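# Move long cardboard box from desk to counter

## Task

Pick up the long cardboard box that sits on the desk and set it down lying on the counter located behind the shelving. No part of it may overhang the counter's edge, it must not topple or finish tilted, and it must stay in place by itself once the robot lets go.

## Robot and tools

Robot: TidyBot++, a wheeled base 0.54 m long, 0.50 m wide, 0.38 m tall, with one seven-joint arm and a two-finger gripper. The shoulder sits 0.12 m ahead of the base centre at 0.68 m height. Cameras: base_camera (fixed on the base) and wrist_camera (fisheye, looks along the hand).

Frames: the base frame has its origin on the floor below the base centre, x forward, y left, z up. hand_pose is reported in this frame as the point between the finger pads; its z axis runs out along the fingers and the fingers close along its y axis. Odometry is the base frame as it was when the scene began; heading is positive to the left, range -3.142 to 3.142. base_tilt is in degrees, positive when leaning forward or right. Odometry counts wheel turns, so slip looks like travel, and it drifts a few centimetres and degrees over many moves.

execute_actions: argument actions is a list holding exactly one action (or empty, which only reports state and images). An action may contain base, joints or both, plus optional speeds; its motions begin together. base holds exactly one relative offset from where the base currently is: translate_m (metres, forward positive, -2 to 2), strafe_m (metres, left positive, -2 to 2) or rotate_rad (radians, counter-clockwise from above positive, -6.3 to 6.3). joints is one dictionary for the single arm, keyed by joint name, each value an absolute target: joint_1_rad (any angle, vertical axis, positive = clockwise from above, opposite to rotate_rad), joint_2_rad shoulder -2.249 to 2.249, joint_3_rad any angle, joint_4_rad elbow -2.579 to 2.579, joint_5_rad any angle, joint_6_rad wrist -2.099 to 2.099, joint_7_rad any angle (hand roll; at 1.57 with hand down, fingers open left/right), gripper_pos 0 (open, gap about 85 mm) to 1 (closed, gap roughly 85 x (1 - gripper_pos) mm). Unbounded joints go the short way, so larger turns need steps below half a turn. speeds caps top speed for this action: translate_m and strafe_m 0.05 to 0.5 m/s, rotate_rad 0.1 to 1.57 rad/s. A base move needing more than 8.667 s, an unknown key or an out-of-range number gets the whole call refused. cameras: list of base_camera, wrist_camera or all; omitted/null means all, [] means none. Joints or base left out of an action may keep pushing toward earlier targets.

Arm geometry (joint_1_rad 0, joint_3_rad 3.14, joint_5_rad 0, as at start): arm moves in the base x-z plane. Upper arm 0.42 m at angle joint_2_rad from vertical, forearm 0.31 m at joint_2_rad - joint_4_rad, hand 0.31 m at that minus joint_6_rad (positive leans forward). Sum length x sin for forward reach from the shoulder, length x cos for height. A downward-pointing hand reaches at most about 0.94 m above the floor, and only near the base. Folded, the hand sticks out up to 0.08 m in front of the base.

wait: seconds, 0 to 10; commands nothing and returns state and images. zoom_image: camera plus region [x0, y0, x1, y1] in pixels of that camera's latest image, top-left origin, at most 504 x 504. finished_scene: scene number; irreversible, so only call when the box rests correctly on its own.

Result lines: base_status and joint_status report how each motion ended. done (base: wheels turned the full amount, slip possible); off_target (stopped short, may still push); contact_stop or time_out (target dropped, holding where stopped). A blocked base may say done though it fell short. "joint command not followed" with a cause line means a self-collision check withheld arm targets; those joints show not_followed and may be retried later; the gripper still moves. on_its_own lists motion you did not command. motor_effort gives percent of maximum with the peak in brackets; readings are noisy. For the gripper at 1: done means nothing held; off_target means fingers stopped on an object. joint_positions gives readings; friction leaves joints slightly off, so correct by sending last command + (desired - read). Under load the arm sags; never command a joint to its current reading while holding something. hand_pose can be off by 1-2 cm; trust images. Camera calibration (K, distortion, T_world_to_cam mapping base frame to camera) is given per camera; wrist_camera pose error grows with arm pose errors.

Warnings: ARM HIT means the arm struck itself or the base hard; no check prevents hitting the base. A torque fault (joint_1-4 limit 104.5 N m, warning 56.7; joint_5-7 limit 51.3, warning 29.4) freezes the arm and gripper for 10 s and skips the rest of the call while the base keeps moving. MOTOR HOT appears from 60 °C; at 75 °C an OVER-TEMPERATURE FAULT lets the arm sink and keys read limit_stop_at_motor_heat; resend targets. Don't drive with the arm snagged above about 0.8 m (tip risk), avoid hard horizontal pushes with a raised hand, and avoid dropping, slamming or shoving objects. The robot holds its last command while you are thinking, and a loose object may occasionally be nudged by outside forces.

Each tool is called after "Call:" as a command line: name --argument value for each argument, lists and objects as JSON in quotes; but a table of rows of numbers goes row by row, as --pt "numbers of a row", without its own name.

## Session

Call:
execute_actions --actions '[{"joints":{"joint_6_rad":0.5}}]'

Scene clock: 1.67 s.
base_odometry: x=+0.000 y=+0.000 heading=+0.000 (m, m, rad; odometry frame)
base_tilt: forward=-0.1 right=+0.7 (deg)
base_status: not commanded
joint_positions: joint_1_rad=-0.017 joint_2_rad=-0.361 joint_3_rad=+3.168 joint_4_rad=-2.505 joint_5_rad=+0.032 joint_6_rad=+0.502 joint_7_rad=+1.607 gripper_pos=+0.000
joint_status: all done
motor_effort: joint_1_rad=+0(1) joint_2_rad=-6(7) joint_3_rad=-1(1) joint_4_rad=+19(19) joint_5_rad=-1(0) joint_6_rad=+9(8) joint_7_rad=+0(0) (%)
hand_pose: x=+0.5452 y=+0.0014 z=+0.8828 quat_wxyz=(+0.015, +0.732, +0.023, +0.681) (m; base frame)
pictures: base_camera, wrist_camera
camera_calibration (this result's frames):
wrist_camera: T_world_to_cam=[[0.0387746, -0.998356, 0.0422226, -0.0565856], [-0.0377897, -0.0436893, -0.99833, 0.964034], [0.998533, 0.0371142, -0.0394215, -0.371799], [0, 0, 0, 1]] pos_world=[0.409878, -0.000575619, 0.950156]
Images, in order (width x height): base_camera 644x364, wrist_camera 644x476.

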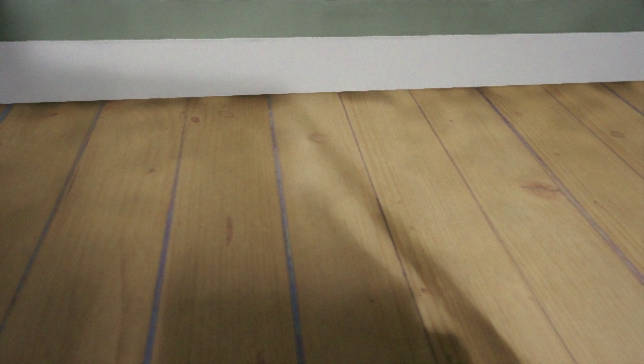

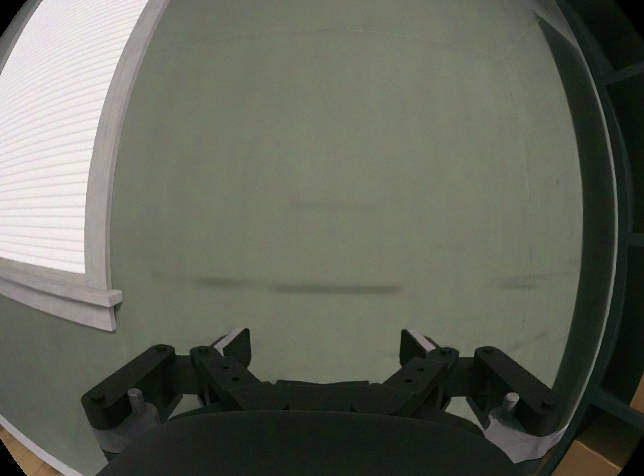

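Call:
execute_actions --actions '[{"base":{"rotate_rad":2.0}}]' --cameras '["wrist_camera"]'

Call:
execute_actions --actions '[{"base":{"rotate_rad":2.0}}]' --cameras '["wrist_camera"]'

Scene clock: 4.50 s.
base_odometry: x=+0.000 y=+0.000 heading=+1.999 (m, m, rad; odometry frame)
base_tilt: forward=-0.1 right=+0.7 (deg)
base_status: done
joint_positions: joint_1_rad=-0.017 joint_2_rad=-0.361 joint_3_rad=+3.168 joint_4_rad=-2.505 joint_5_rad=+0.032 joint_6_rad=+0.502 joint_7_rad=+1.607 gripper_pos=+0.000
joint_status: not commanded
motor_effort: joint_1_rad=+0(1) joint_2_rad=-6(7) joint_3_rad=-1(2) joint_4_rad=+19(19) joint_5_rad=+0(1) joint_6_rad=+9(8) joint_7_rad=+0(0) (%)
hand_pose: x=+0.5452 y=+0.0014 z=+0.8828 quat_wxyz=(+0.015, +0.732, +0.023, +0.681) (m; base frame)
pictures: wrist_camera
camera_calibration (this result's frames):
wrist_camera: T_world_to_cam=[[0.0387751, -0.998356, 0.0422226, -0.0565856], [-0.0377897, -0.0436893, -0.99833, 0.964034], [0.998533, 0.0371147, -0.0394216, -0.371798], [0, 0, 0, 1]] pos_world=[0.409878, -0.000575436, 0.950156]
Images, in order (width x height): wrist_camera 644x476.

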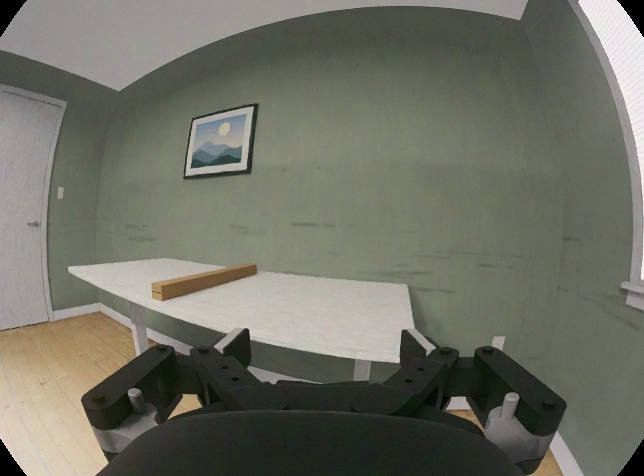

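Scene clock: 7.07 s.
base_odometry: x=+0.000 y=+0.000 heading=-2.285 (m, m, rad; odometry frame)
base_tilt: forward=-0.1 right=+0.6 (deg)
base_status: done
joint_positions: joint_1_rad=-0.017 joint_2_rad=-0.361 joint_3_rad=+3.168 joint_4_rad=-2.505 joint_5_rad=+0.032 joint_6_rad=+0.502 joint_7_rad=+1.607 gripper_pos=+0.000
joint_status: not commanded
motor_effort: joint_1_rad=+0(1) joint_2_rad=-6(7) joint_3_rad=-1(2) joint_4_rad=+19(19) joint_5_rad=-1(0) joint_6_rad=+9(9) joint_7_rad=+0(0) (%)
hand_pose: x=+0.5452 y=+0.0014 z=+0.8828 quat_wxyz=(+0.015, +0.732, +0.023, +0.681) (m; base frame)
pictures: wrist_camera
camera_calibration (this result's frames):
wrist_camera: T_world_to_cam=[[0.0387726, -0.998356, 0.0422226, -0.0565853], [-0.0377898, -0.0436891, -0.99833, 0.964034], [0.998533, 0.0371123, -0.0394216, -0.371799], [0, 0, 0, 1]] pos_world=[0.409878, -0.000576168, 0.950156]
Images, in order (width x height): wrist_camera 644x476.

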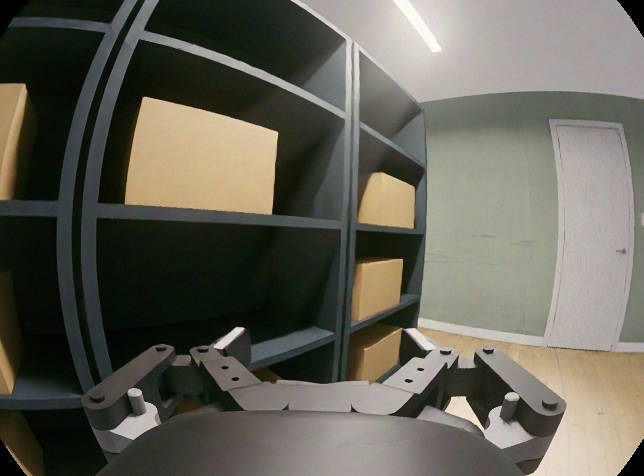

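Call:
execute_actions --actions '[{"base":{"rotate_rad":-2.38},"joints":{"joint_6_rad":0.2}}]' --cameras '[]'

Call:
execute_actions --actions '[{"base":{"strafe_m":0.98}}]'

Scene clock: 10.83 s.
base_odometry: x=+0.000 y=+0.000 heading=+1.619 (m, m, rad; odometry frame)
base_tilt: forward=-0.1 right=+0.7 (deg)
base_status: done
joint_positions: joint_1_rad=-0.018 joint_2_rad=-0.360 joint_3_rad=+3.167 joint_4_rad=-2.509 joint_5_rad=+0.032 joint_6_rad=+0.198 joint_7_rad=+1.607 gripper_pos=+0.000
joint_status: all done
motor_effort: joint_1_rad=+0(1) joint_2_rad=-6(7) joint_3_rad=-1(0) joint_4_rad=+19(21) joint_5_rad=-1(1) joint_6_rad=+8(8) joint_7_rad=+0(0) (%)
hand_pose: x=+0.5236 y=-0.0002 z=+0.7885 quat_wxyz=(+0.014, +0.828, +0.025, +0.561) (m; base frame)
pictures: none
No camera images: the call's "cameras" was empty. Leave "cameras" out to get every camera's image.

Scene clock: 14.17 s.
base_odometry: x=-0.979 y=-0.046 heading=+1.618 (m, m, rad; odometry frame)
base_tilt: forward=-0.1 right=+0.6 (deg)
base_status: done
joint_positions: joint_1_rad=-0.018 joint_2_rad=-0.360 joint_3_rad=+3.167 joint_4_rad=-2.509 joint_5_rad=+0.032 joint_6_rad=+0.198 joint_7_rad=+1.607 gripper_pos=+0.000
joint_status: not commanded
motor_effort: joint_1_rad=+0(1) joint_2_rad=-6(6) joint_3_rad=-1(0) joint_4_rad=+19(19) joint_5_rad=+0(1) joint_6_rad=+8(8) joint_7_rad=+0(0) (%)
hand_pose: x=+0.5236 y=-0.0002 z=+0.7885 quat_wxyz=(+0.014, +0.828, +0.025, +0.561) (m; base frame)
pictures: base_camera, wrist_camera
camera_calibration (this result's frames):
wrist_camera: T_world_to_cam=[[0.0455738, -0.998434, 0.03245, -0.0492023], [-0.339361, -0.0460258, -0.939529, 0.980588], [0.939551, 0.0318056, -0.340927, -0.0852802], [0, 0, 0, 1]] pos_world=[0.415141, -0.00128054, 0.893813]
Images, in order (width x height): base_camera 644x364, wrist_camera 644x476.

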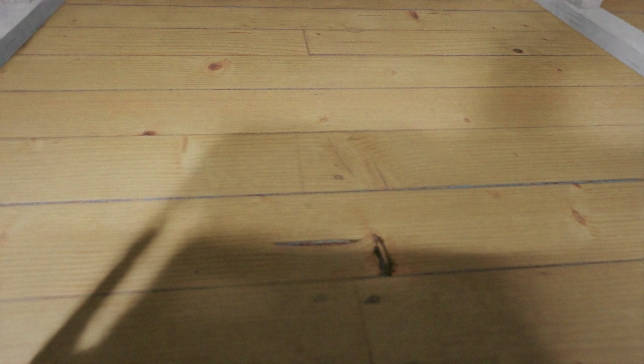

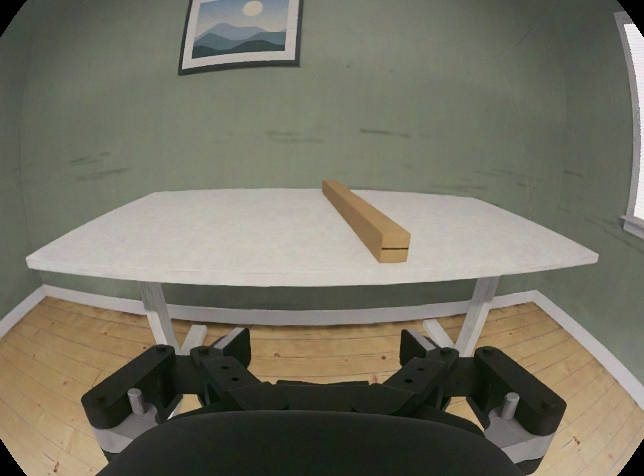

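Call:
execute_actions --actions '[{"joints":{"joint_2_rad":0.49,"joint_4_rad":-0.65}}]' --cameras '[]'

Call:
execute_actions --actions '[{"joints":{"joint_6_rad":-2.0,"joint_7_rad":1.75},"base":{"translate_m":0.48}}]' --cameras '[]'

Call:
execute_actions --actions '[{"joints":{"joint_2_rad":0.46,"joint_4_rad":-0.95,"joint_6_rad":-1.75},"base":{"strafe_m":-0.03}}]'

Scene clock: 18.33 s.
base_odometry: x=-0.979 y=-0.046 heading=+1.618 (m, m, rad; odometry frame)
base_tilt: forward=-0.1 right=+0.7 (deg)
base_status: not commanded
joint_positions: joint_1_rad=-0.018 joint_2_rad=+0.477 joint_3_rad=+3.167 joint_4_rad=-0.668 joint_5_rad=+0.032 joint_6_rad=+0.198 joint_7_rad=+1.607 gripper_pos=+0.000
joint_status: all done
motor_effort: joint_1_rad=+0(0) joint_2_rad=-35(37) joint_3_rad=-2(1) joint_4_rad=+19(21) joint_5_rad=+0(1) joint_6_rad=+6(9) joint_7_rad=-1(0) (%)
hand_pose: x=+0.8515 y=+0.0077 z=+1.3670 quat_wxyz=(+0.034, +0.455, +0.022, +0.889) (m; base frame)
pictures: none
No camera images: the call's "cameras" was empty. Leave "cameras" out to get every camera's image.

Scene clock: 20.73 s.
base_odometry: x=-1.002 y=+0.434 heading=+1.619 (m, m, rad; odometry frame)
base_tilt: forward=+0.0 right=+0.7 (deg)
base_status: done
joint_positions: joint_1_rad=-0.018 joint_2_rad=+0.494 joint_3_rad=+3.167 joint_4_rad=-0.658 joint_5_rad=+0.032 joint_6_rad=-2.000 joint_7_rad=+1.707 gripper_pos=+0.000
joint_status: all done
motor_effort: joint_1_rad=+0(2) joint_2_rad=-33(42) joint_3_rad=-1(2) joint_4_rad=+15(20) joint_5_rad=+0(0) joint_6_rad=+0(9) joint_7_rad=-1(1) (%)
hand_pose: x=+0.6026 y=-0.0079 z=+0.8689 quat_wxyz=(+0.020, +0.998, +0.059, -0.007) (m; base frame)
pictures: none
No camera images: the call's "cameras" was empty. Leave "cameras" out to get every camera's image.

Scene clock: 22.10 s.
base_odometry: x=-0.972 y=+0.435 heading=+1.619 (m, m, rad; odometry frame)
base_tilt: forward=+0.0 right=+0.7 (deg)
base_status: done
joint_positions: joint_1_rad=-0.013 joint_2_rad=+0.474 joint_3_rad=+3.167 joint_4_rad=-0.935 joint_5_rad=+0.032 joint_6_rad=-1.768 joint_7_rad=+1.707 gripper_pos=+0.000
joint_status: all done
motor_effort: joint_1_rad=+1(4) joint_2_rad=-33(36) joint_3_rad=-1(3) joint_4_rad=+16(17) joint_5_rad=+0(1) joint_6_rad=+0(0) joint_7_rad=+0(0) (%)
hand_pose: x=+0.6105 y=-0.0121 z=+0.7960 quat_wxyz=(+0.020, +0.998, +0.060, -0.019) (m; base frame)
pictures: base_camera, wrist_camera
camera_calibration (this result's frames):
wrist_camera: T_world_to_cam=[[0.109398, -0.993921, 0.0123977, -0.0882213], [-0.993983, -0.10932, 0.00683912, 0.662184], [-0.00544224, -0.0130713, -0.9999, 0.93693], [0, 0, 0, 1]] pos_world=[0.67295, -0.00304853, 0.933401]
Images, in order (width x height): base_camera 644x364, wrist_camera 644x476.

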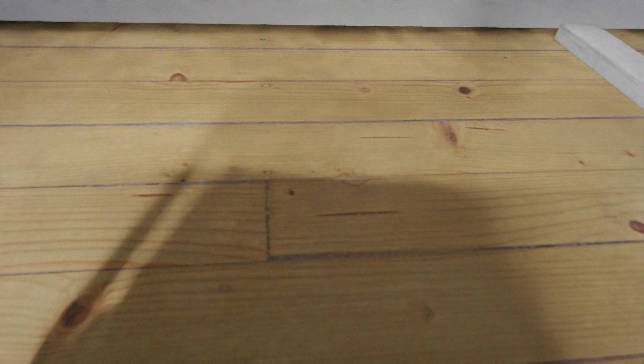

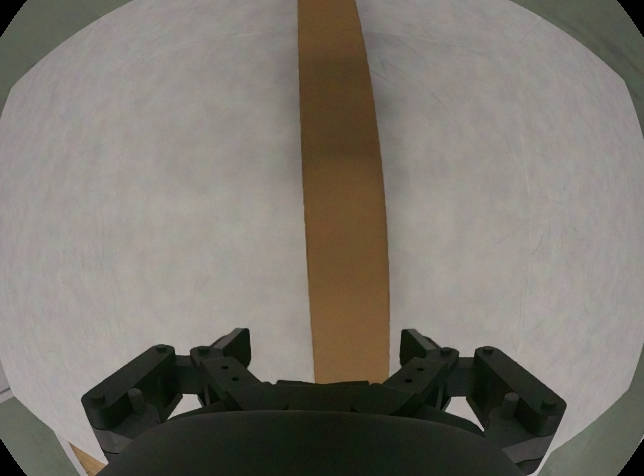

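Call:
execute_actions --actions '[{"joints":{"joint_7_rad":1.86},"base":{"strafe_m":-0.02}}]' --cameras '[]'

Call:
execute_actions --actions '[{"joints":{"joint_2_rad":0.42,"joint_4_rad":-1.21,"joint_6_rad":-1.51},"base":{"translate_m":0.05}}]'

Scene clock: 23.60 s.
base_odometry: x=-0.952 y=+0.437 heading=+1.620 (m, m, rad; odometry frame)
base_tilt: forward=+0.0 right=+0.7 (deg)
base_status: done
joint_positions: joint_1_rad=-0.012 joint_2_rad=+0.472 joint_3_rad=+3.167 joint_4_rad=-0.935 joint_5_rad=+0.032 joint_6_rad=-1.768 joint_7_rad=+1.830 gripper_pos=+0.000
joint_status: all done
motor_effort: joint_1_rad=+0(2) joint_2_rad=-34(35) joint_3_rad=-1(3) joint_4_rad=+16(17) joint_5_rad=+0(1) joint_6_rad=+0(0) joint_7_rad=+0(0) (%)
hand_pose: x=+0.6104 y=-0.0124 z=+0.7968 quat_wxyz=(+0.019, +0.992, +0.121, -0.019) (m; base frame)
pictures: none
No camera images: the call's "cameras" was empty. Leave "cameras" out to get every camera's image.

Scene clock: 25.07 s.
base_odometry: x=-0.954 y=+0.487 heading=+1.619 (m, m, rad; odometry frame)
base_tilt: forward=+0.0 right=+0.7 (deg)
base_status: done
joint_positions: joint_1_rad=-0.012 joint_2_rad=+0.432 joint_3_rad=+3.167 joint_4_rad=-1.195 joint_5_rad=+0.032 joint_6_rad=-1.528 joint_7_rad=+1.830 gripper_pos=+0.000
joint_status: all done
motor_effort: joint_1_rad=+0(1) joint_2_rad=-33(36) joint_3_rad=-1(2) joint_4_rad=+17(18) joint_5_rad=+0(0) joint_6_rad=-1(1) joint_7_rad=+0(0) (%)
hand_pose: x=+0.6050 y=-0.0135 z=+0.7352 quat_wxyz=(+0.020, +0.992, +0.124, -0.010) (m; base frame)
pictures: base_camera, wrist_camera
camera_calibration (this result's frames):
wrist_camera: T_world_to_cam=[[0.236882, -0.971466, 0.0118456, -0.164665], [-0.971464, -0.236997, -0.00943971, 0.653541], [0.0119777, -0.00927145, -0.999885, 0.865589], [0, 0, 0, 1]] pos_world=[0.66353, 0.00294627, 0.873609]
Images, in order (width x height): base_camera 644x364, wrist_camera 644x476.

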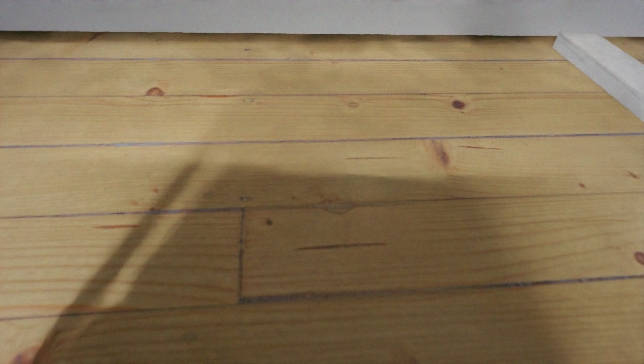

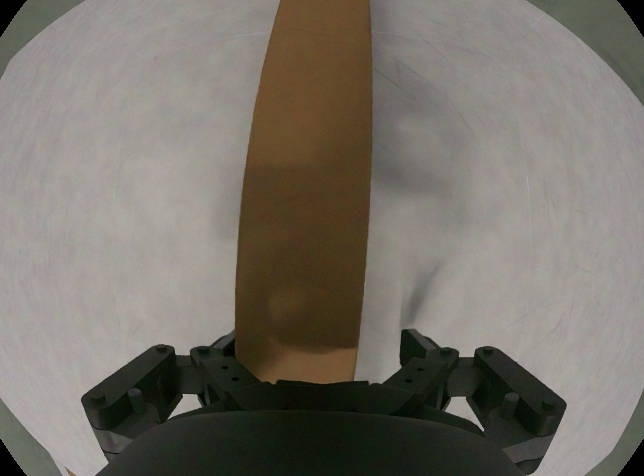

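Call:
execute_actions --actions '[{"joints":{"joint_7_rad":1.8},"base":{"strafe_m":0.016}}]' --cameras '[]'

Call:
execute_actions --actions '[{"joints":{"joint_2_rad":0.44,"joint_4_rad":-1.27,"joint_6_rad":-1.43}}]'

Scene clock: 26.17 s.
base_odometry: x=-0.970 y=+0.486 heading=+1.619 (m, m, rad; odometry frame)
base_tilt: forward=-0.1 right=+0.6 (deg)
base_status: done
joint_positions: joint_1_rad=-0.019 joint_2_rad=+0.432 joint_3_rad=+3.167 joint_4_rad=-1.195 joint_5_rad=+0.032 joint_6_rad=-1.528 joint_7_rad=+1.830 gripper_pos=+0.000
joint_status: all done
motor_effort: joint_1_rad=+0(3) joint_2_rad=-32(34) joint_3_rad=-1(4) joint_4_rad=+16(17) joint_5_rad=+0(1) joint_6_rad=+1(1) joint_7_rad=+0(0) (%)
hand_pose: x=+0.6052 y=-0.0102 z=+0.7354 quat_wxyz=(+0.020, +0.992, +0.128, -0.009) (m; base frame)
pictures: none
No camera images: the call's "cameras" was empty. Leave "cameras" out to get every camera's image.

Scene clock: 26.93 s.
base_odometry: x=-0.970 y=+0.486 heading=+1.619 (m, m, rad; odometry frame)
base_tilt: forward=-0.1 right=+0.7 (deg)
base_status: not commanded
joint_positions: joint_1_rad=-0.019 joint_2_rad=+0.417 joint_3_rad=+3.167 joint_4_rad=-1.236 joint_5_rad=+0.032 joint_6_rad=-1.456 joint_7_rad=+1.830 gripper_pos=+0.000
joint_status: all done
motor_effort: joint_1_rad=+0(1) joint_2_rad=-25(31) joint_3_rad=-1(0) joint_4_rad=+14(17) joint_5_rad=+1(1) joint_6_rad=+2(3) joint_7_rad=+0(0) (%)
hand_pose: x=+0.6128 y=-0.0104 z=+0.7297 quat_wxyz=(+0.023, +0.991, +0.128, +0.013) (m; base frame)
pictures: base_camera, wrist_camera
camera_calibration (this result's frames):
wrist_camera: T_world_to_cam=[[0.245194, -0.96921, 0.0226393, -0.176347], [-0.967771, -0.24608, -0.0535143, 0.691642], [0.0574377, -0.0087883, -0.99831, 0.831016], [0, 0, 0, 1]] pos_world=[0.664859, 0.00658521, 0.870617]
Images, in order (width x height): base_camera 644x364, wrist_camera 644x476.

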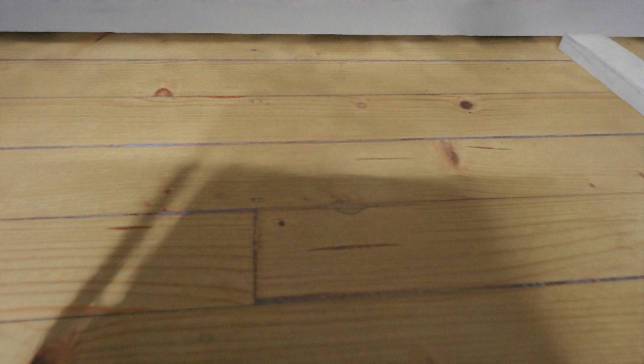

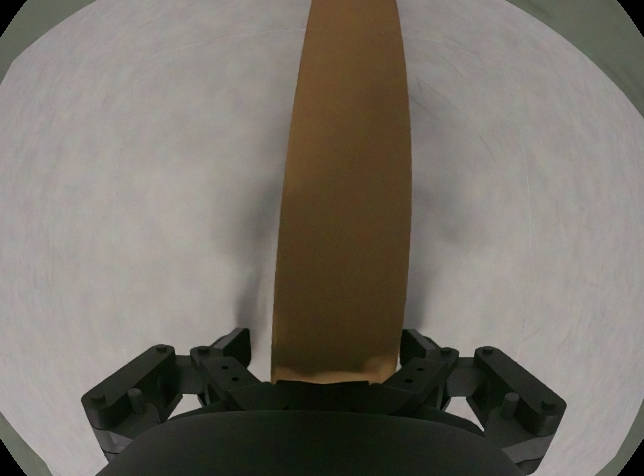

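Call:
execute_actions --actions '[{"joints":{"gripper_pos":1}}]' --cameras '[]'

Call:
execute_actions --actions '[{"joints":{"joint_2_rad":0.40,"joint_4_rad":-0.65,"joint_6_rad":-2.05,"joint_7_rad":1.6}}]' --cameras '[]'

Call:
execute_actions --actions '[{"base":{"translate_m":-0.65},"joints":{"joint_2_rad":-0.3,"joint_4_rad":-1.9,"joint_6_rad":-0.1}}]' --cameras '[]'

Call:
execute_actions --actions '[{"base":{"rotate_rad":1.57},"speeds":{"rotate_rad":0.9}}]' --cameras '[]'

Call:
execute_actions --actions '[{"base":{"translate_m":1.2}}]' --cameras '[]'

Call:
execute_actions --actions '[{"base":{"rotate_rad":1.57},"speeds":{"rotate_rad":0.9}}]'

Scene clock: 29.10 s.
base_odometry: x=-0.970 y=+0.486 heading=+1.619 (m, m, rad; odometry frame)
base_tilt: forward=-0.1 right=+0.7 (deg)
base_status: not commanded
joint_positions: joint_1_rad=-0.020 joint_2_rad=+0.396 joint_3_rad=+3.167 joint_4_rad=-1.237 joint_5_rad=+0.032 joint_6_rad=-1.452 joint_7_rad=+1.830 gripper_pos=+0.459
joint_status: gripper_pos off_target (ended at +0.459, target +1.000)
motor_effort: joint_1_rad=+1(2) joint_2_rad=-22(28) joint_3_rad=-1(1) joint_4_rad=+12(16) joint_5_rad=+1(3) joint_6_rad=+1(2) joint_7_rad=+0(1) (%)
hand_pose: x=+0.6128 y=-0.0098 z=+0.7396 quat_wxyz=(+0.025, +0.991, +0.129, +0.025) (m; base frame)
pictures: none
No camera images: the call's "cameras" was empty. Leave "cameras" out to get every camera's image.

Scene clock: 30.97 s.
base_odometry: x=-0.970 y=+0.486 heading=+1.619 (m, m, rad; odometry frame)
base_tilt: forward=+0.0 right=+0.6 (deg)
base_status: not commanded
joint_positions: joint_1_rad=-0.020 joint_2_rad=+0.407 joint_3_rad=+3.167 joint_4_rad=-0.647 joint_5_rad=+0.032 joint_6_rad=-1.953 joint_7_rad=+1.657 gripper_pos=+0.464
joint_status: joint_6_rad off_target (ended at -1.953, target -2.050); joint_7_rad off_target (ended at +1.657, target +1.600); the others done
motor_effort: joint_1_rad=+0(1) joint_2_rad=-31(35) joint_3_rad=-1(1) joint_4_rad=+12(18) joint_5_rad=+0(1) joint_6_rad=-10(10) joint_7_rad=-2(2) (%)
hand_pose: x=+0.6007 y=-0.0073 z=+0.9150 quat_wxyz=(+0.023, +0.997, +0.034, +0.066) (m; base frame)
pictures: none
No camera images: the call's "cameras" was empty. Leave "cameras" out to get every camera's image.

Scene clock: 33.63 s.
base_odometry: x=-0.939 y=-0.163 heading=+1.619 (m, m, rad; odometry frame)
base_tilt: forward=-0.1 right=+0.7 (deg)
base_status: done
joint_positions: joint_1_rad=-0.020 joint_2_rad=-0.297 joint_3_rad=+3.167 joint_4_rad=-1.885 joint_5_rad=+0.032 joint_6_rad=-0.119 joint_7_rad=+1.643 gripper_pos=+0.464
joint_status: all done
motor_effort: joint_1_rad=+0(1) joint_2_rad=-11(35) joint_3_rad=-1(2) joint_4_rad=+22(22) joint_5_rad=+0(0) joint_6_rad=+9(11) joint_7_rad=+0(2) (%)
hand_pose: x=+0.6188 y=-0.0051 z=+1.0365 quat_wxyz=(+0.035, +0.753, +0.034, +0.656) (m; base frame)
pictures: none
No camera images: the call's "cameras" was empty. Leave "cameras" out to get every camera's image.

Scene clock: 36.23 s.
base_odometry: x=-0.939 y=-0.163 heading=-3.095 (m, m, rad; odometry frame)
base_tilt: forward=-0.1 right=+0.7 (deg)
base_status: done
joint_positions: joint_1_rad=-0.019 joint_2_rad=-0.297 joint_3_rad=+3.168 joint_4_rad=-1.885 joint_5_rad=+0.032 joint_6_rad=-0.119 joint_7_rad=+1.643 gripper_pos=+0.464
joint_status: not commanded
motor_effort: joint_1_rad=+0(2) joint_2_rad=-11(12) joint_3_rad=-1(4) joint_4_rad=+22(23) joint_5_rad=+0(1) joint_6_rad=+9(9) joint_7_rad=+0(0) (%)
hand_pose: x=+0.6188 y=-0.0055 z=+1.0364 quat_wxyz=(+0.035, +0.753, +0.033, +0.656) (m; base frame)
pictures: none
No camera images: the call's "cameras" was empty. Leave "cameras" out to get every camera's image.

Scene clock: 40.00 s.
base_odometry: x=-2.138 y=-0.221 heading=-3.094 (m, m, rad; odometry frame)
base_tilt: forward=-0.1 right=+0.7 (deg)
base_status: done
joint_positions: joint_1_rad=-0.019 joint_2_rad=-0.296 joint_3_rad=+3.168 joint_4_rad=-1.887 joint_5_rad=+0.032 joint_6_rad=-0.118 joint_7_rad=+1.643 gripper_pos=+0.464
joint_status: not commanded
motor_effort: joint_1_rad=+0(0) joint_2_rad=-13(14) joint_3_rad=-1(0) joint_4_rad=+22(23) joint_5_rad=+0(1) joint_6_rad=+9(10) joint_7_rad=+0(0) (%)
hand_pose: x=+0.6193 y=-0.0055 z=+1.0351 quat_wxyz=(+0.035, +0.754, +0.033, +0.656) (m; base frame)
pictures: none
No camera images: the call's "cameras" was empty. Leave "cameras" out to get every camera's image.

Scene clock: 42.60 s.
base_odometry: x=-2.138 y=-0.221 heading=-1.525 (m, m, rad; odometry frame)
base_tilt: forward=-0.1 right=+0.7 (deg)
base_status: done
joint_positions: joint_1_rad=-0.018 joint_2_rad=-0.296 joint_3_rad=+3.168 joint_4_rad=-1.887 joint_5_rad=+0.032 joint_6_rad=-0.118 joint_7_rad=+1.643 gripper_pos=+0.464
joint_status: not commanded
motor_effort: joint_1_rad=-1(1) joint_2_rad=-12(13) joint_3_rad=-2(4) joint_4_rad=+22(22) joint_5_rad=+0(1) joint_6_rad=+8(9) joint_7_rad=+0(0) (%)
hand_pose: x=+0.6193 y=-0.0058 z=+1.0351 quat_wxyz=(+0.035, +0.754, +0.033, +0.656) (m; base frame)
pictures: base_camera, wrist_camera
camera_calibration (this result's frames):
wrist_camera: T_world_to_cam=[[0.0290164, -0.996144, 0.0827926, -0.108954], [-0.105272, -0.0854123, -0.990769, 1.1523], [0.99402, 0.0200328, -0.107344, -0.366509], [0, 0, 0, 1]] pos_world=[0.488783, -0.00277152, 1.11134]
Images, in order (width x height): base_camera 644x364, wrist_camera 644x476.

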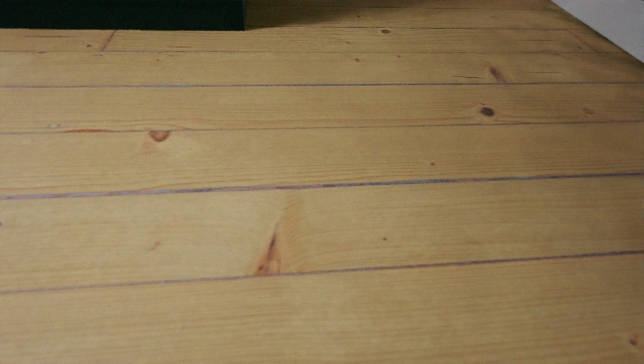

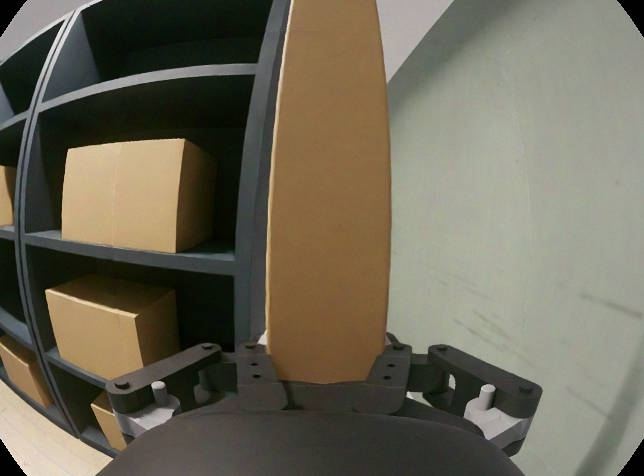

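Call:
execute_actions --actions '[{"base":{"rotate_rad":0.04}}]' --cameras '[]'

Call:
execute_actions --actions '[{"base":{"strafe_m":-0.22}}]' --cameras '[]'

Call:
execute_actions --actions '[{"base":{"translate_m":1.0}}]'

Call:
execute_actions --actions '[{"base":{"translate_m":0.8}}]'

Scene clock: 43.80 s.
base_odometry: x=-2.138 y=-0.221 heading=-1.485 (m, m, rad; odometry frame)
base_tilt: forward=-0.1 right=+0.7 (deg)
base_status: done
joint_positions: joint_1_rad=-0.020 joint_2_rad=-0.296 joint_3_rad=+3.166 joint_4_rad=-1.887 joint_5_rad=+0.032 joint_6_rad=-0.118 joint_7_rad=+1.643 gripper_pos=+0.464
joint_status: not commanded
motor_effort: joint_1_rad=+0(2) joint_2_rad=-12(12) joint_3_rad=-1(4) joint_4_rad=+22(22) joint_5_rad=+0(1) joint_6_rad=+10(9) joint_7_rad=+0(1) (%)
hand_pose: x=+0.6193 y=-0.0038 z=+1.0351 quat_wxyz=(+0.034, +0.753, +0.035, +0.656) (m; base frame)
pictures: none
No camera images: the call's "cameras" was empty. Leave "cameras" out to get every camera's image.

Scene clock: 45.50 s.
base_odometry: x=-2.357 y=-0.240 heading=-1.484 (m, m, rad; odometry frame)
base_tilt: forward=-0.1 right=+0.7 (deg)
base_status: done
joint_positions: joint_1_rad=-0.020 joint_2_rad=-0.296 joint_3_rad=+3.167 joint_4_rad=-1.887 joint_5_rad=+0.032 joint_6_rad=-0.118 joint_7_rad=+1.643 gripper_pos=+0.464
joint_status: not commanded
motor_effort: joint_1_rad=+0(1) joint_2_rad=-11(12) joint_3_rad=-1(4) joint_4_rad=+22(22) joint_5_rad=+0(1) joint_6_rad=+9(8) joint_7_rad=+0(1) (%)
hand_pose: x=+0.6193 y=-0.0048 z=+1.0351 quat_wxyz=(+0.035, +0.753, +0.034, +0.656) (m; base frame)
pictures: none
No camera images: the call's "cameras" was empty. Leave "cameras" out to get every camera's image.

Scene clock: 48.87 s.
base_odometry: x=-2.272 y=-1.237 heading=-1.485 (m, m, rad; odometry frame)
base_tilt: forward=-0.1 right=+0.7 (deg)
base_status: done
joint_positions: joint_1_rad=-0.020 joint_2_rad=-0.295 joint_3_rad=+3.167 joint_4_rad=-1.888 joint_5_rad=+0.032 joint_6_rad=-0.117 joint_7_rad=+1.643 gripper_pos=+0.464
joint_status: not commanded
motor_effort: joint_1_rad=+0(1) joint_2_rad=-12(15) joint_3_rad=-1(1) joint_4_rad=+22(23) joint_5_rad=+0(0) joint_6_rad=+9(10) joint_7_rad=+0(0) (%)
hand_pose: x=+0.6194 y=-0.0048 z=+1.0346 quat_wxyz=(+0.034, +0.754, +0.034, +0.655) (m; base frame)
pictures: base_camera, wrist_camera
camera_calibration (this result's frames):
wrist_camera: T_world_to_cam=[[0.0309199, -0.996069, 0.08301, -0.109309], [-0.105731, -0.0858432, -0.990683, 1.15207], [0.993914, 0.0218551, -0.107969, -0.365971], [0, 0, 0, 1]] pos_world=[0.488933, -0.00198352, 1.1109]
Images, in order (width x height): base_camera 644x364, wrist_camera 644x476.

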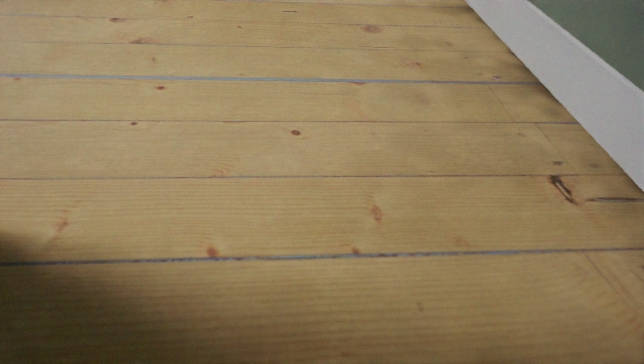

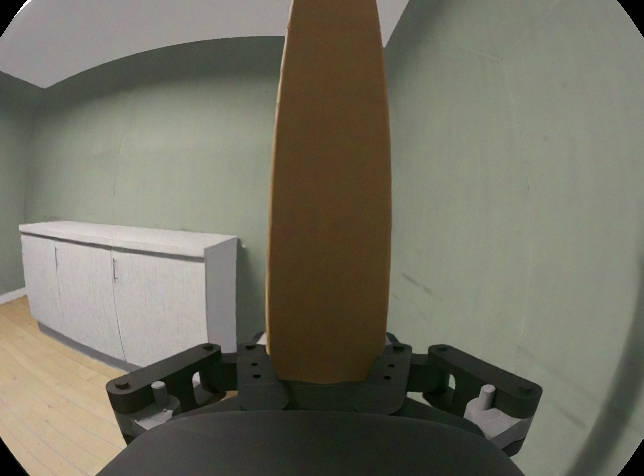

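Scene clock: 51.83 s.
base_odometry: x=-2.204 y=-2.034 heading=-1.485 (m, m, rad; odometry frame)
base_tilt: forward=-0.1 right=+0.7 (deg)
base_status: done
joint_positions: joint_1_rad=-0.020 joint_2_rad=-0.296 joint_3_rad=+3.167 joint_4_rad=-1.888 joint_5_rad=+0.032 joint_6_rad=-0.117 joint_7_rad=+1.643 gripper_pos=+0.464
joint_status: not commanded
motor_effort: joint_1_rad=+0(1) joint_2_rad=-12(14) joint_3_rad=-1(0) joint_4_rad=+22(23) joint_5_rad=+0(1) joint_6_rad=+9(9) joint_7_rad=+0(0) (%)
hand_pose: x=+0.6192 y=-0.0048 z=+1.0346 quat_wxyz=(+0.034, +0.754, +0.034, +0.656) (m; base frame)
pictures: base_camera, wrist_camera
camera_calibration (this result's frames):
wrist_camera: T_world_to_cam=[[0.0308994, -0.99607, 0.0830086, -0.109295], [-0.105384, -0.085832, -0.99072, 1.15196], [0.993951, 0.0218649, -0.107622, -0.366132], [0, 0, 0, 1]] pos_world=[0.488692, -0.00198577, 1.11094]
Images, in order (width x height): base_camera 644x364, wrist_camera 644x476.

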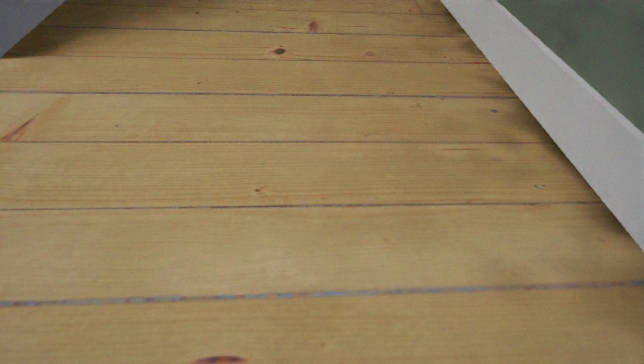

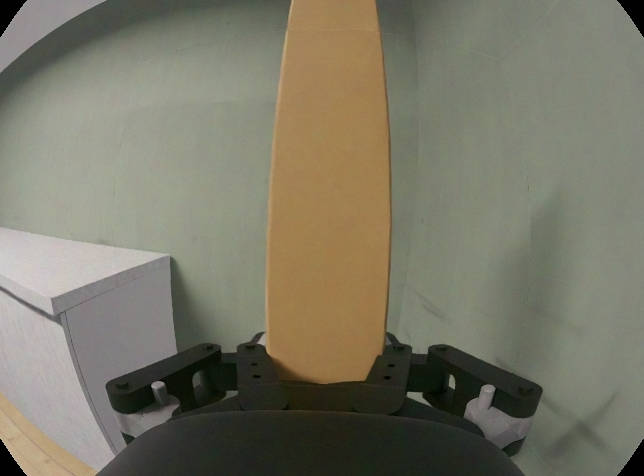

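Call:
execute_actions --actions '[{"base":{"strafe_m":1.5}}]'

Call:
execute_actions --actions '[{"joints":{"joint_2_rad":0.2,"joint_4_rad":-0.7,"joint_6_rad":-1.2}}]' --cameras '[]'

Call:
execute_actions --actions '[{"joints":{"joint_7_rad":3.14}}]' --cameras '[]'

Call:
execute_actions --actions '[{"joints":{"joint_2_rad":0.15,"joint_4_rad":-0.65,"joint_6_rad":-1.8}}]'

Scene clock: 57.03 s.
base_odometry: x=-0.709 y=-1.907 heading=-1.485 (m, m, rad; odometry frame)
base_tilt: forward=-0.1 right=+0.6 (deg)
base_status: done
joint_positions: joint_1_rad=-0.019 joint_2_rad=-0.296 joint_3_rad=+3.167 joint_4_rad=-1.888 joint_5_rad=+0.032 joint_6_rad=-0.117 joint_7_rad=+1.643 gripper_pos=+0.464
joint_status: not commanded
motor_effort: joint_1_rad=+0(1) joint_2_rad=-12(12) joint_3_rad=-1(3) joint_4_rad=+22(22) joint_5_rad=+0(1) joint_6_rad=+10(9) joint_7_rad=+0(0) (%)
hand_pose: x=+0.6192 y=-0.0049 z=+1.0346 quat_wxyz=(+0.035, +0.754, +0.034, +0.656) (m; base frame)
pictures: base_camera, wrist_camera
camera_calibration (this result's frames):
wrist_camera: T_world_to_cam=[[0.0306099, -0.996081, 0.0829755, -0.109233], [-0.105432, -0.0857689, -0.990721, 1.15189], [0.993955, 0.0215777, -0.107644, -0.366115], [0, 0, 0, 1]] pos_world=[0.488692, -0.00210853, 1.11086]
Images, in order (width x height): base_camera 644x364, wrist_camera 644x476.

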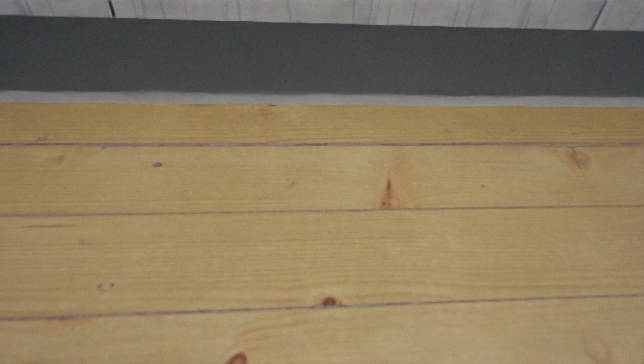

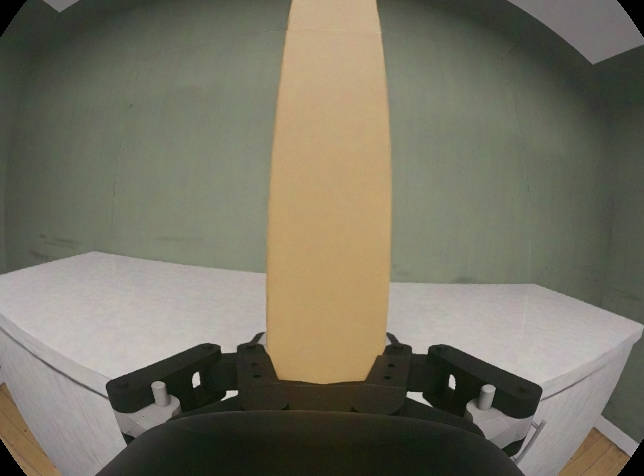

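Scene clock: 59.50 s.
base_odometry: x=-0.709 y=-1.907 heading=-1.485 (m, m, rad; odometry frame)
base_tilt: forward=+0.0 right=+0.7 (deg)
base_status: not commanded
joint_positions: joint_1_rad=-0.019 joint_2_rad=+0.191 joint_3_rad=+3.167 joint_4_rad=-0.720 joint_5_rad=+0.032 joint_6_rad=-1.184 joint_7_rad=+1.643 gripper_pos=+0.464
joint_status: all done
motor_effort: joint_1_rad=-1(0) joint_2_rad=-25(27) joint_3_rad=-1(1) joint_4_rad=+18(23) joint_5_rad=+0(0) joint_6_rad=+8(9) joint_7_rad=+0(0) (%)
hand_pose: x=+0.7167 y=-0.0091 z=+1.1320 quat_wxyz=(+0.038, +0.866, +0.028, +0.499) (m; base frame)
pictures: none
No camera images: the call's "cameras" was empty. Leave "cameras" out to get every camera's image.

Scene clock: 61.27 s.
base_odometry: x=-0.709 y=-1.907 heading=-1.485 (m, m, rad; odometry frame)
base_tilt: forward=-0.1 right=+0.7 (deg)
base_status: not commanded
joint_positions: joint_1_rad=-0.019 joint_2_rad=+0.191 joint_3_rad=+3.167 joint_4_rad=-0.720 joint_5_rad=+0.032 joint_6_rad=-1.184 joint_7_rad=+3.118 gripper_pos=+0.464
joint_status: all done
motor_effort: joint_1_rad=+0(0) joint_2_rad=-26(25) joint_3_rad=-1(1) joint_4_rad=+18(18) joint_5_rad=+0(0) joint_6_rad=+8(8) joint_7_rad=+0(0) (%)
hand_pose: x=+0.7167 y=-0.0091 z=+1.1320 quat_wxyz=(+0.363, +0.622, +0.603, +0.344) (m; base frame)
pictures: none
No camera images: the call's "cameras" was empty. Leave "cameras" out to get every camera's image.

Scene clock: 62.47 s.
base_odometry: x=-0.709 y=-1.907 heading=-1.485 (m, m, rad; odometry frame)
base_tilt: forward=-0.1 right=+0.7 (deg)
base_status: not commanded
joint_positions: joint_1_rad=-0.019 joint_2_rad=+0.156 joint_3_rad=+3.167 joint_4_rad=-0.669 joint_5_rad=+0.032 joint_6_rad=-1.804 joint_7_rad=+3.118 gripper_pos=+0.464
joint_status: all done
motor_effort: joint_1_rad=+0(1) joint_2_rad=-22(26) joint_3_rad=-2(1) joint_4_rad=+15(17) joint_5_rad=+0(0) joint_6_rad=+4(7) joint_7_rad=+0(0) (%)
hand_pose: x=+0.5681 y=-0.0096 z=+1.0396 quat_wxyz=(+0.189, +0.699, +0.669, +0.170) (m; base frame)
pictures: base_camera, wrist_camera
camera_calibration (this result's frames):
wrist_camera: T_world_to_cam=[[0.882519, -0.0449725, 0.468122, -0.987977], [-0.0413212, -0.998982, -0.0180721, 0.0947671], [0.468458, -0.00339437, -0.883479, 0.790183], [0, 0, 0, 1]] pos_world=[0.505657, 0.052921, 1.16232]
Images, in order (width x height): base_camera 644x364, wrist_camera 644x476.

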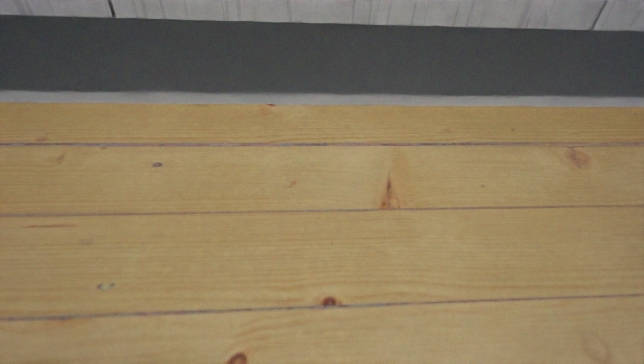

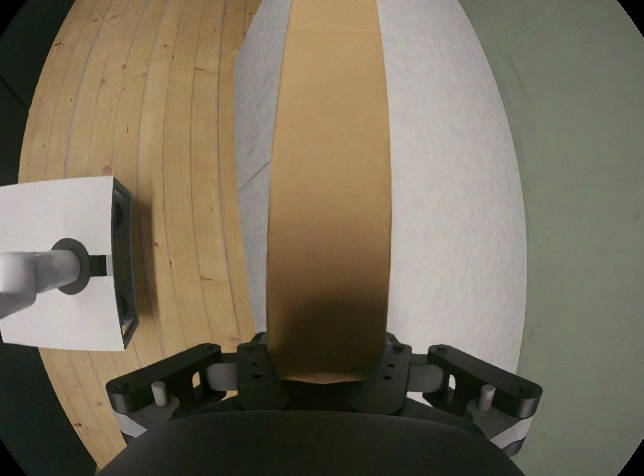

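Call:
execute_actions --actions '[{"base":{"translate_m":0.37},"speeds":{"translate_m":0.25}}]' --cameras '[]'

Call:
execute_actions --actions '[{"joints":{"joint_2_rad":0.25,"joint_4_rad":-0.75,"joint_6_rad":-1.9}}]'

Scene clock: 65.37 s.
base_odometry: x=-0.677 y=-2.276 heading=-1.485 (m, m, rad; odometry frame)
base_tilt: forward=-0.1 right=+0.6 (deg)
base_status: done
joint_positions: joint_1_rad=-0.019 joint_2_rad=+0.155 joint_3_rad=+3.167 joint_4_rad=-0.668 joint_5_rad=+0.032 joint_6_rad=-1.804 joint_7_rad=+3.118 gripper_pos=+0.464
joint_status: not commanded
motor_effort: joint_1_rad=+0(1) joint_2_rad=-20(24) joint_3_rad=-1(2) joint_4_rad=+15(16) joint_5_rad=+0(1) joint_6_rad=+5(5) joint_7_rad=+0(0) (%)
hand_pose: x=+0.5679 y=-0.0096 z=+1.0402 quat_wxyz=(+0.190, +0.699, +0.669, +0.170) (m; base frame)
pictures: none
No camera images: the call's "cameras" was empty. Leave "cameras" out to get every camera's image.

Scene clock: 66.67 s.
base_odometry: x=-0.677 y=-2.276 heading=-1.485 (m, m, rad; odometry frame)
base_tilt: forward=-0.1 right=+0.6 (deg)
base_status: not commanded
joint_positions: joint_1_rad=-0.019 joint_2_rad=+0.257 joint_3_rad=+3.167 joint_4_rad=-0.742 joint_5_rad=+0.032 joint_6_rad=-1.884 joint_7_rad=+3.118 gripper_pos=+0.464
joint_status: all done
motor_effort: joint_1_rad=+1(0) joint_2_rad=-25(31) joint_3_rad=-1(1) joint_4_rad=+16(16) joint_5_rad=+0(0) joint_6_rad=+3(4) joint_7_rad=-1(0) (%)
hand_pose: x=+0.5700 y=-0.0088 z=+0.9579 quat_wxyz=(+0.103, +0.716, +0.686, +0.079) (m; base frame)
pictures: base_camera, wrist_camera
camera_calibration (this result's frames):
wrist_camera: T_world_to_cam=[[0.97184, -0.0478064, 0.230741, -0.774946], [-0.0474245, -0.998849, -0.00720433, 0.0872565], [0.23082, -0.00394132, -0.972989, 0.938284], [0, 0, 0, 1]] pos_world=[0.540687, 0.0538068, 1.09238]
Images, in order (width x height): base_camera 644x364, wrist_camera 644x476.

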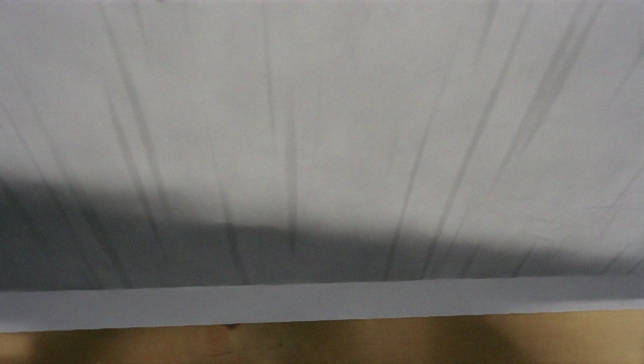

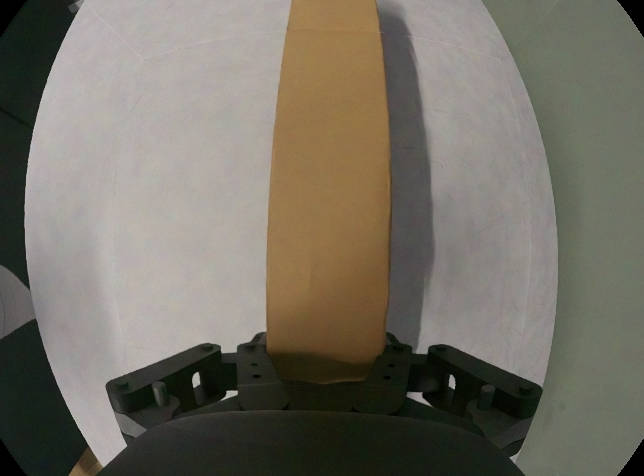

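Call:
execute_actions --actions '[{"joints":{"joint_2_rad":0.29,"joint_4_rad":-0.82,"joint_6_rad":-1.95}}]'

Scene clock: 67.87 s.
base_odometry: x=-0.677 y=-2.276 heading=-1.485 (m, m, rad; odometry frame)
base_tilt: forward=+0.0 right=+0.7 (deg)
base_status: not commanded
joint_positions: joint_1_rad=-0.019 joint_2_rad=+0.268 joint_3_rad=+3.167 joint_4_rad=-0.797 joint_5_rad=+0.032 joint_6_rad=-1.927 joint_7_rad=+3.118 gripper_pos=+0.464
joint_status: all done
motor_effort: joint_1_rad=-1(0) joint_2_rad=-22(25) joint_3_rad=-2(1) joint_4_rad=+13(16) joint_5_rad=+2(2) joint_6_rad=+0(3) joint_7_rad=+1(1) (%)
hand_pose: x=+0.5519 y=-0.0086 z=+0.9323 quat_wxyz=(+0.065, +0.720, +0.690, +0.041) (m; base frame)
pictures: base_camera, wrist_camera
camera_calibration (this result's frames):
wrist_camera: T_world_to_cam=[[0.990974, -0.0497754, 0.124471, -0.662884], [-0.0497949, -0.998755, -0.00295675, 0.0837229], [0.124463, -0.00326793, -0.992219, 0.994143], [0, 0, 0, 1]] pos_world=[0.537336, 0.0538721, 1.06916]
Images, in order (width x height): base_camera 644x364, wrist_camera 644x476.

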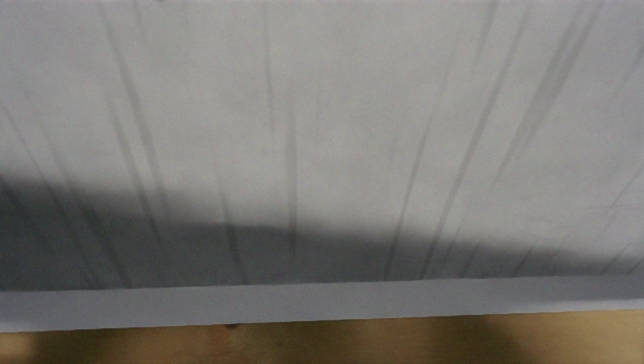

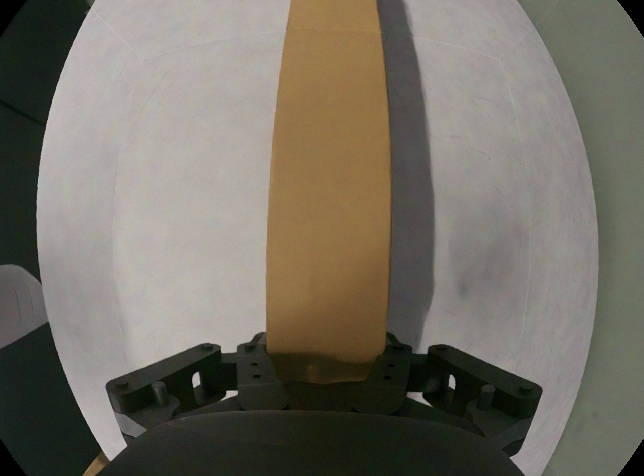

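Nearly touching; a touch lower, then release.

Call:
execute_actions --actions '[{"joints":{"joint_2_rad":0.31,"joint_4_rad":-0.85,"joint_6_rad":-1.95}}]' --cameras '[]'

Call:
execute_actions --actions '[{"joints":{"gripper_pos":0}}]' --cameras '[]'

Call:
execute_actions --actions '[{"joints":{"joint_2_rad":0.1,"joint_4_rad":-0.6,"joint_6_rad":-1.85}}]'

Scene clock: 69.10 s.
base_odometry: x=-0.677 y=-2.276 heading=-1.485 (m, m, rad; odometry frame)
base_tilt: forward=-0.1 right=+0.7 (deg)
base_status: not commanded
joint_positions: joint_1_rad=-0.019 joint_2_rad=+0.268 joint_3_rad=+3.167 joint_4_rad=-0.798 joint_5_rad=+0.032 joint_6_rad=-1.928 joint_7_rad=+3.118 gripper_pos=+0.464
joint_status: joint_2_rad off_target (ended at +0.268, target +0.310); joint_4_rad off_target (ended at -0.798, target -0.850); the others done
motor_effort: joint_1_rad=-1(1) joint_2_rad=-17(20) joint_3_rad=-2(2) joint_4_rad=+8(11) joint_5_rad=+2(2) joint_6_rad=-2(3) joint_7_rad=+1(1) (%)
hand_pose: x=+0.5518 y=-0.0086 z=+0.9318 quat_wxyz=(+0.065, +0.720, +0.690, +0.040) (m; base frame)
pictures: none
No camera images: the call's "cameras" was empty. Leave "cameras" out to get every camera's image.

Scene clock: 70.20 s.
base_odometry: x=-0.677 y=-2.276 heading=-1.485 (m, m, rad; odometry frame)
base_tilt: forward=+0.0 right=+0.7 (deg)
base_status: not commanded
joint_positions: joint_1_rad=-0.019 joint_2_rad=+0.278 joint_3_rad=+3.167 joint_4_rad=-0.812 joint_5_rad=+0.032 joint_6_rad=-1.928 joint_7_rad=+3.118 gripper_pos=+0.000
joint_status: all done
motor_effort: joint_1_rad=+0(0) joint_2_rad=-21(23) joint_3_rad=-1(2) joint_4_rad=+12(12) joint_5_rad=+0(2) joint_6_rad=+1(2) joint_7_rad=+0(2) (%)
hand_pose: x=+0.5518 y=-0.0086 z=+0.9232 quat_wxyz=(+0.057, +0.720, +0.691, +0.032) (m; base frame)
pictures: none
No camera images: the call's "cameras" was empty. Leave "cameras" out to get every camera's image.

Scene clock: 71.90 s.
base_odometry: x=-0.677 y=-2.275 heading=-1.485 (m, m, rad; odometry frame)
base_tilt: forward=-0.1 right=+0.7 (deg)
base_status: not commanded
joint_positions: joint_1_rad=-0.019 joint_2_rad=+0.096 joint_3_rad=+3.167 joint_4_rad=-0.606 joint_5_rad=+0.032 joint_6_rad=-1.870 joint_7_rad=+3.118 gripper_pos=+0.000
joint_status: all done
motor_effort: joint_1_rad=+0(0) joint_2_rad=-16(30) joint_3_rad=-1(2) joint_4_rad=+13(18) joint_5_rad=+0(0) joint_6_rad=+5(5) joint_7_rad=+0(1) (%)
hand_pose: x=+0.5305 y=-0.0097 z=+1.0787 quat_wxyz=(+0.207, +0.694, +0.662, +0.190) (m; base frame)
pictures: base_camera, wrist_camera
camera_calibration (this result's frames):
wrist_camera: T_world_to_cam=[[0.854163, -0.0475805, 0.517824, -1.01166], [-0.0416072, -0.998866, -0.0231491, 0.0994135], [0.518338, -0.00177209, -0.855174, 0.785336], [0, 0, 0, 1]] pos_world=[0.461186, 0.0525574, 1.19776]
Images, in order (width x height): base_camera 644x364, wrist_camera 644x476.

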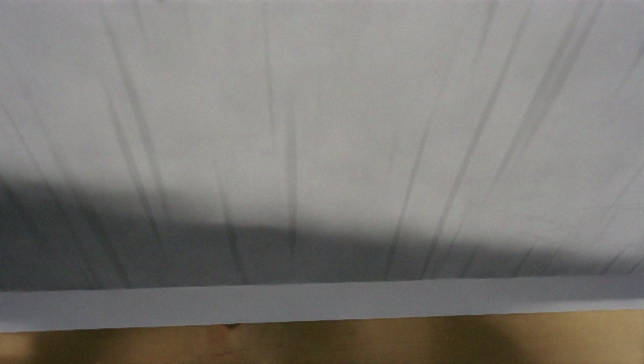

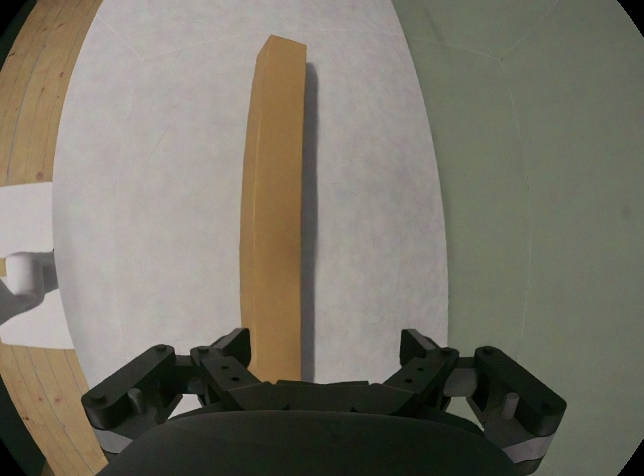

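Call:
finished_scene --scene 2

The scene is finished: the task was done.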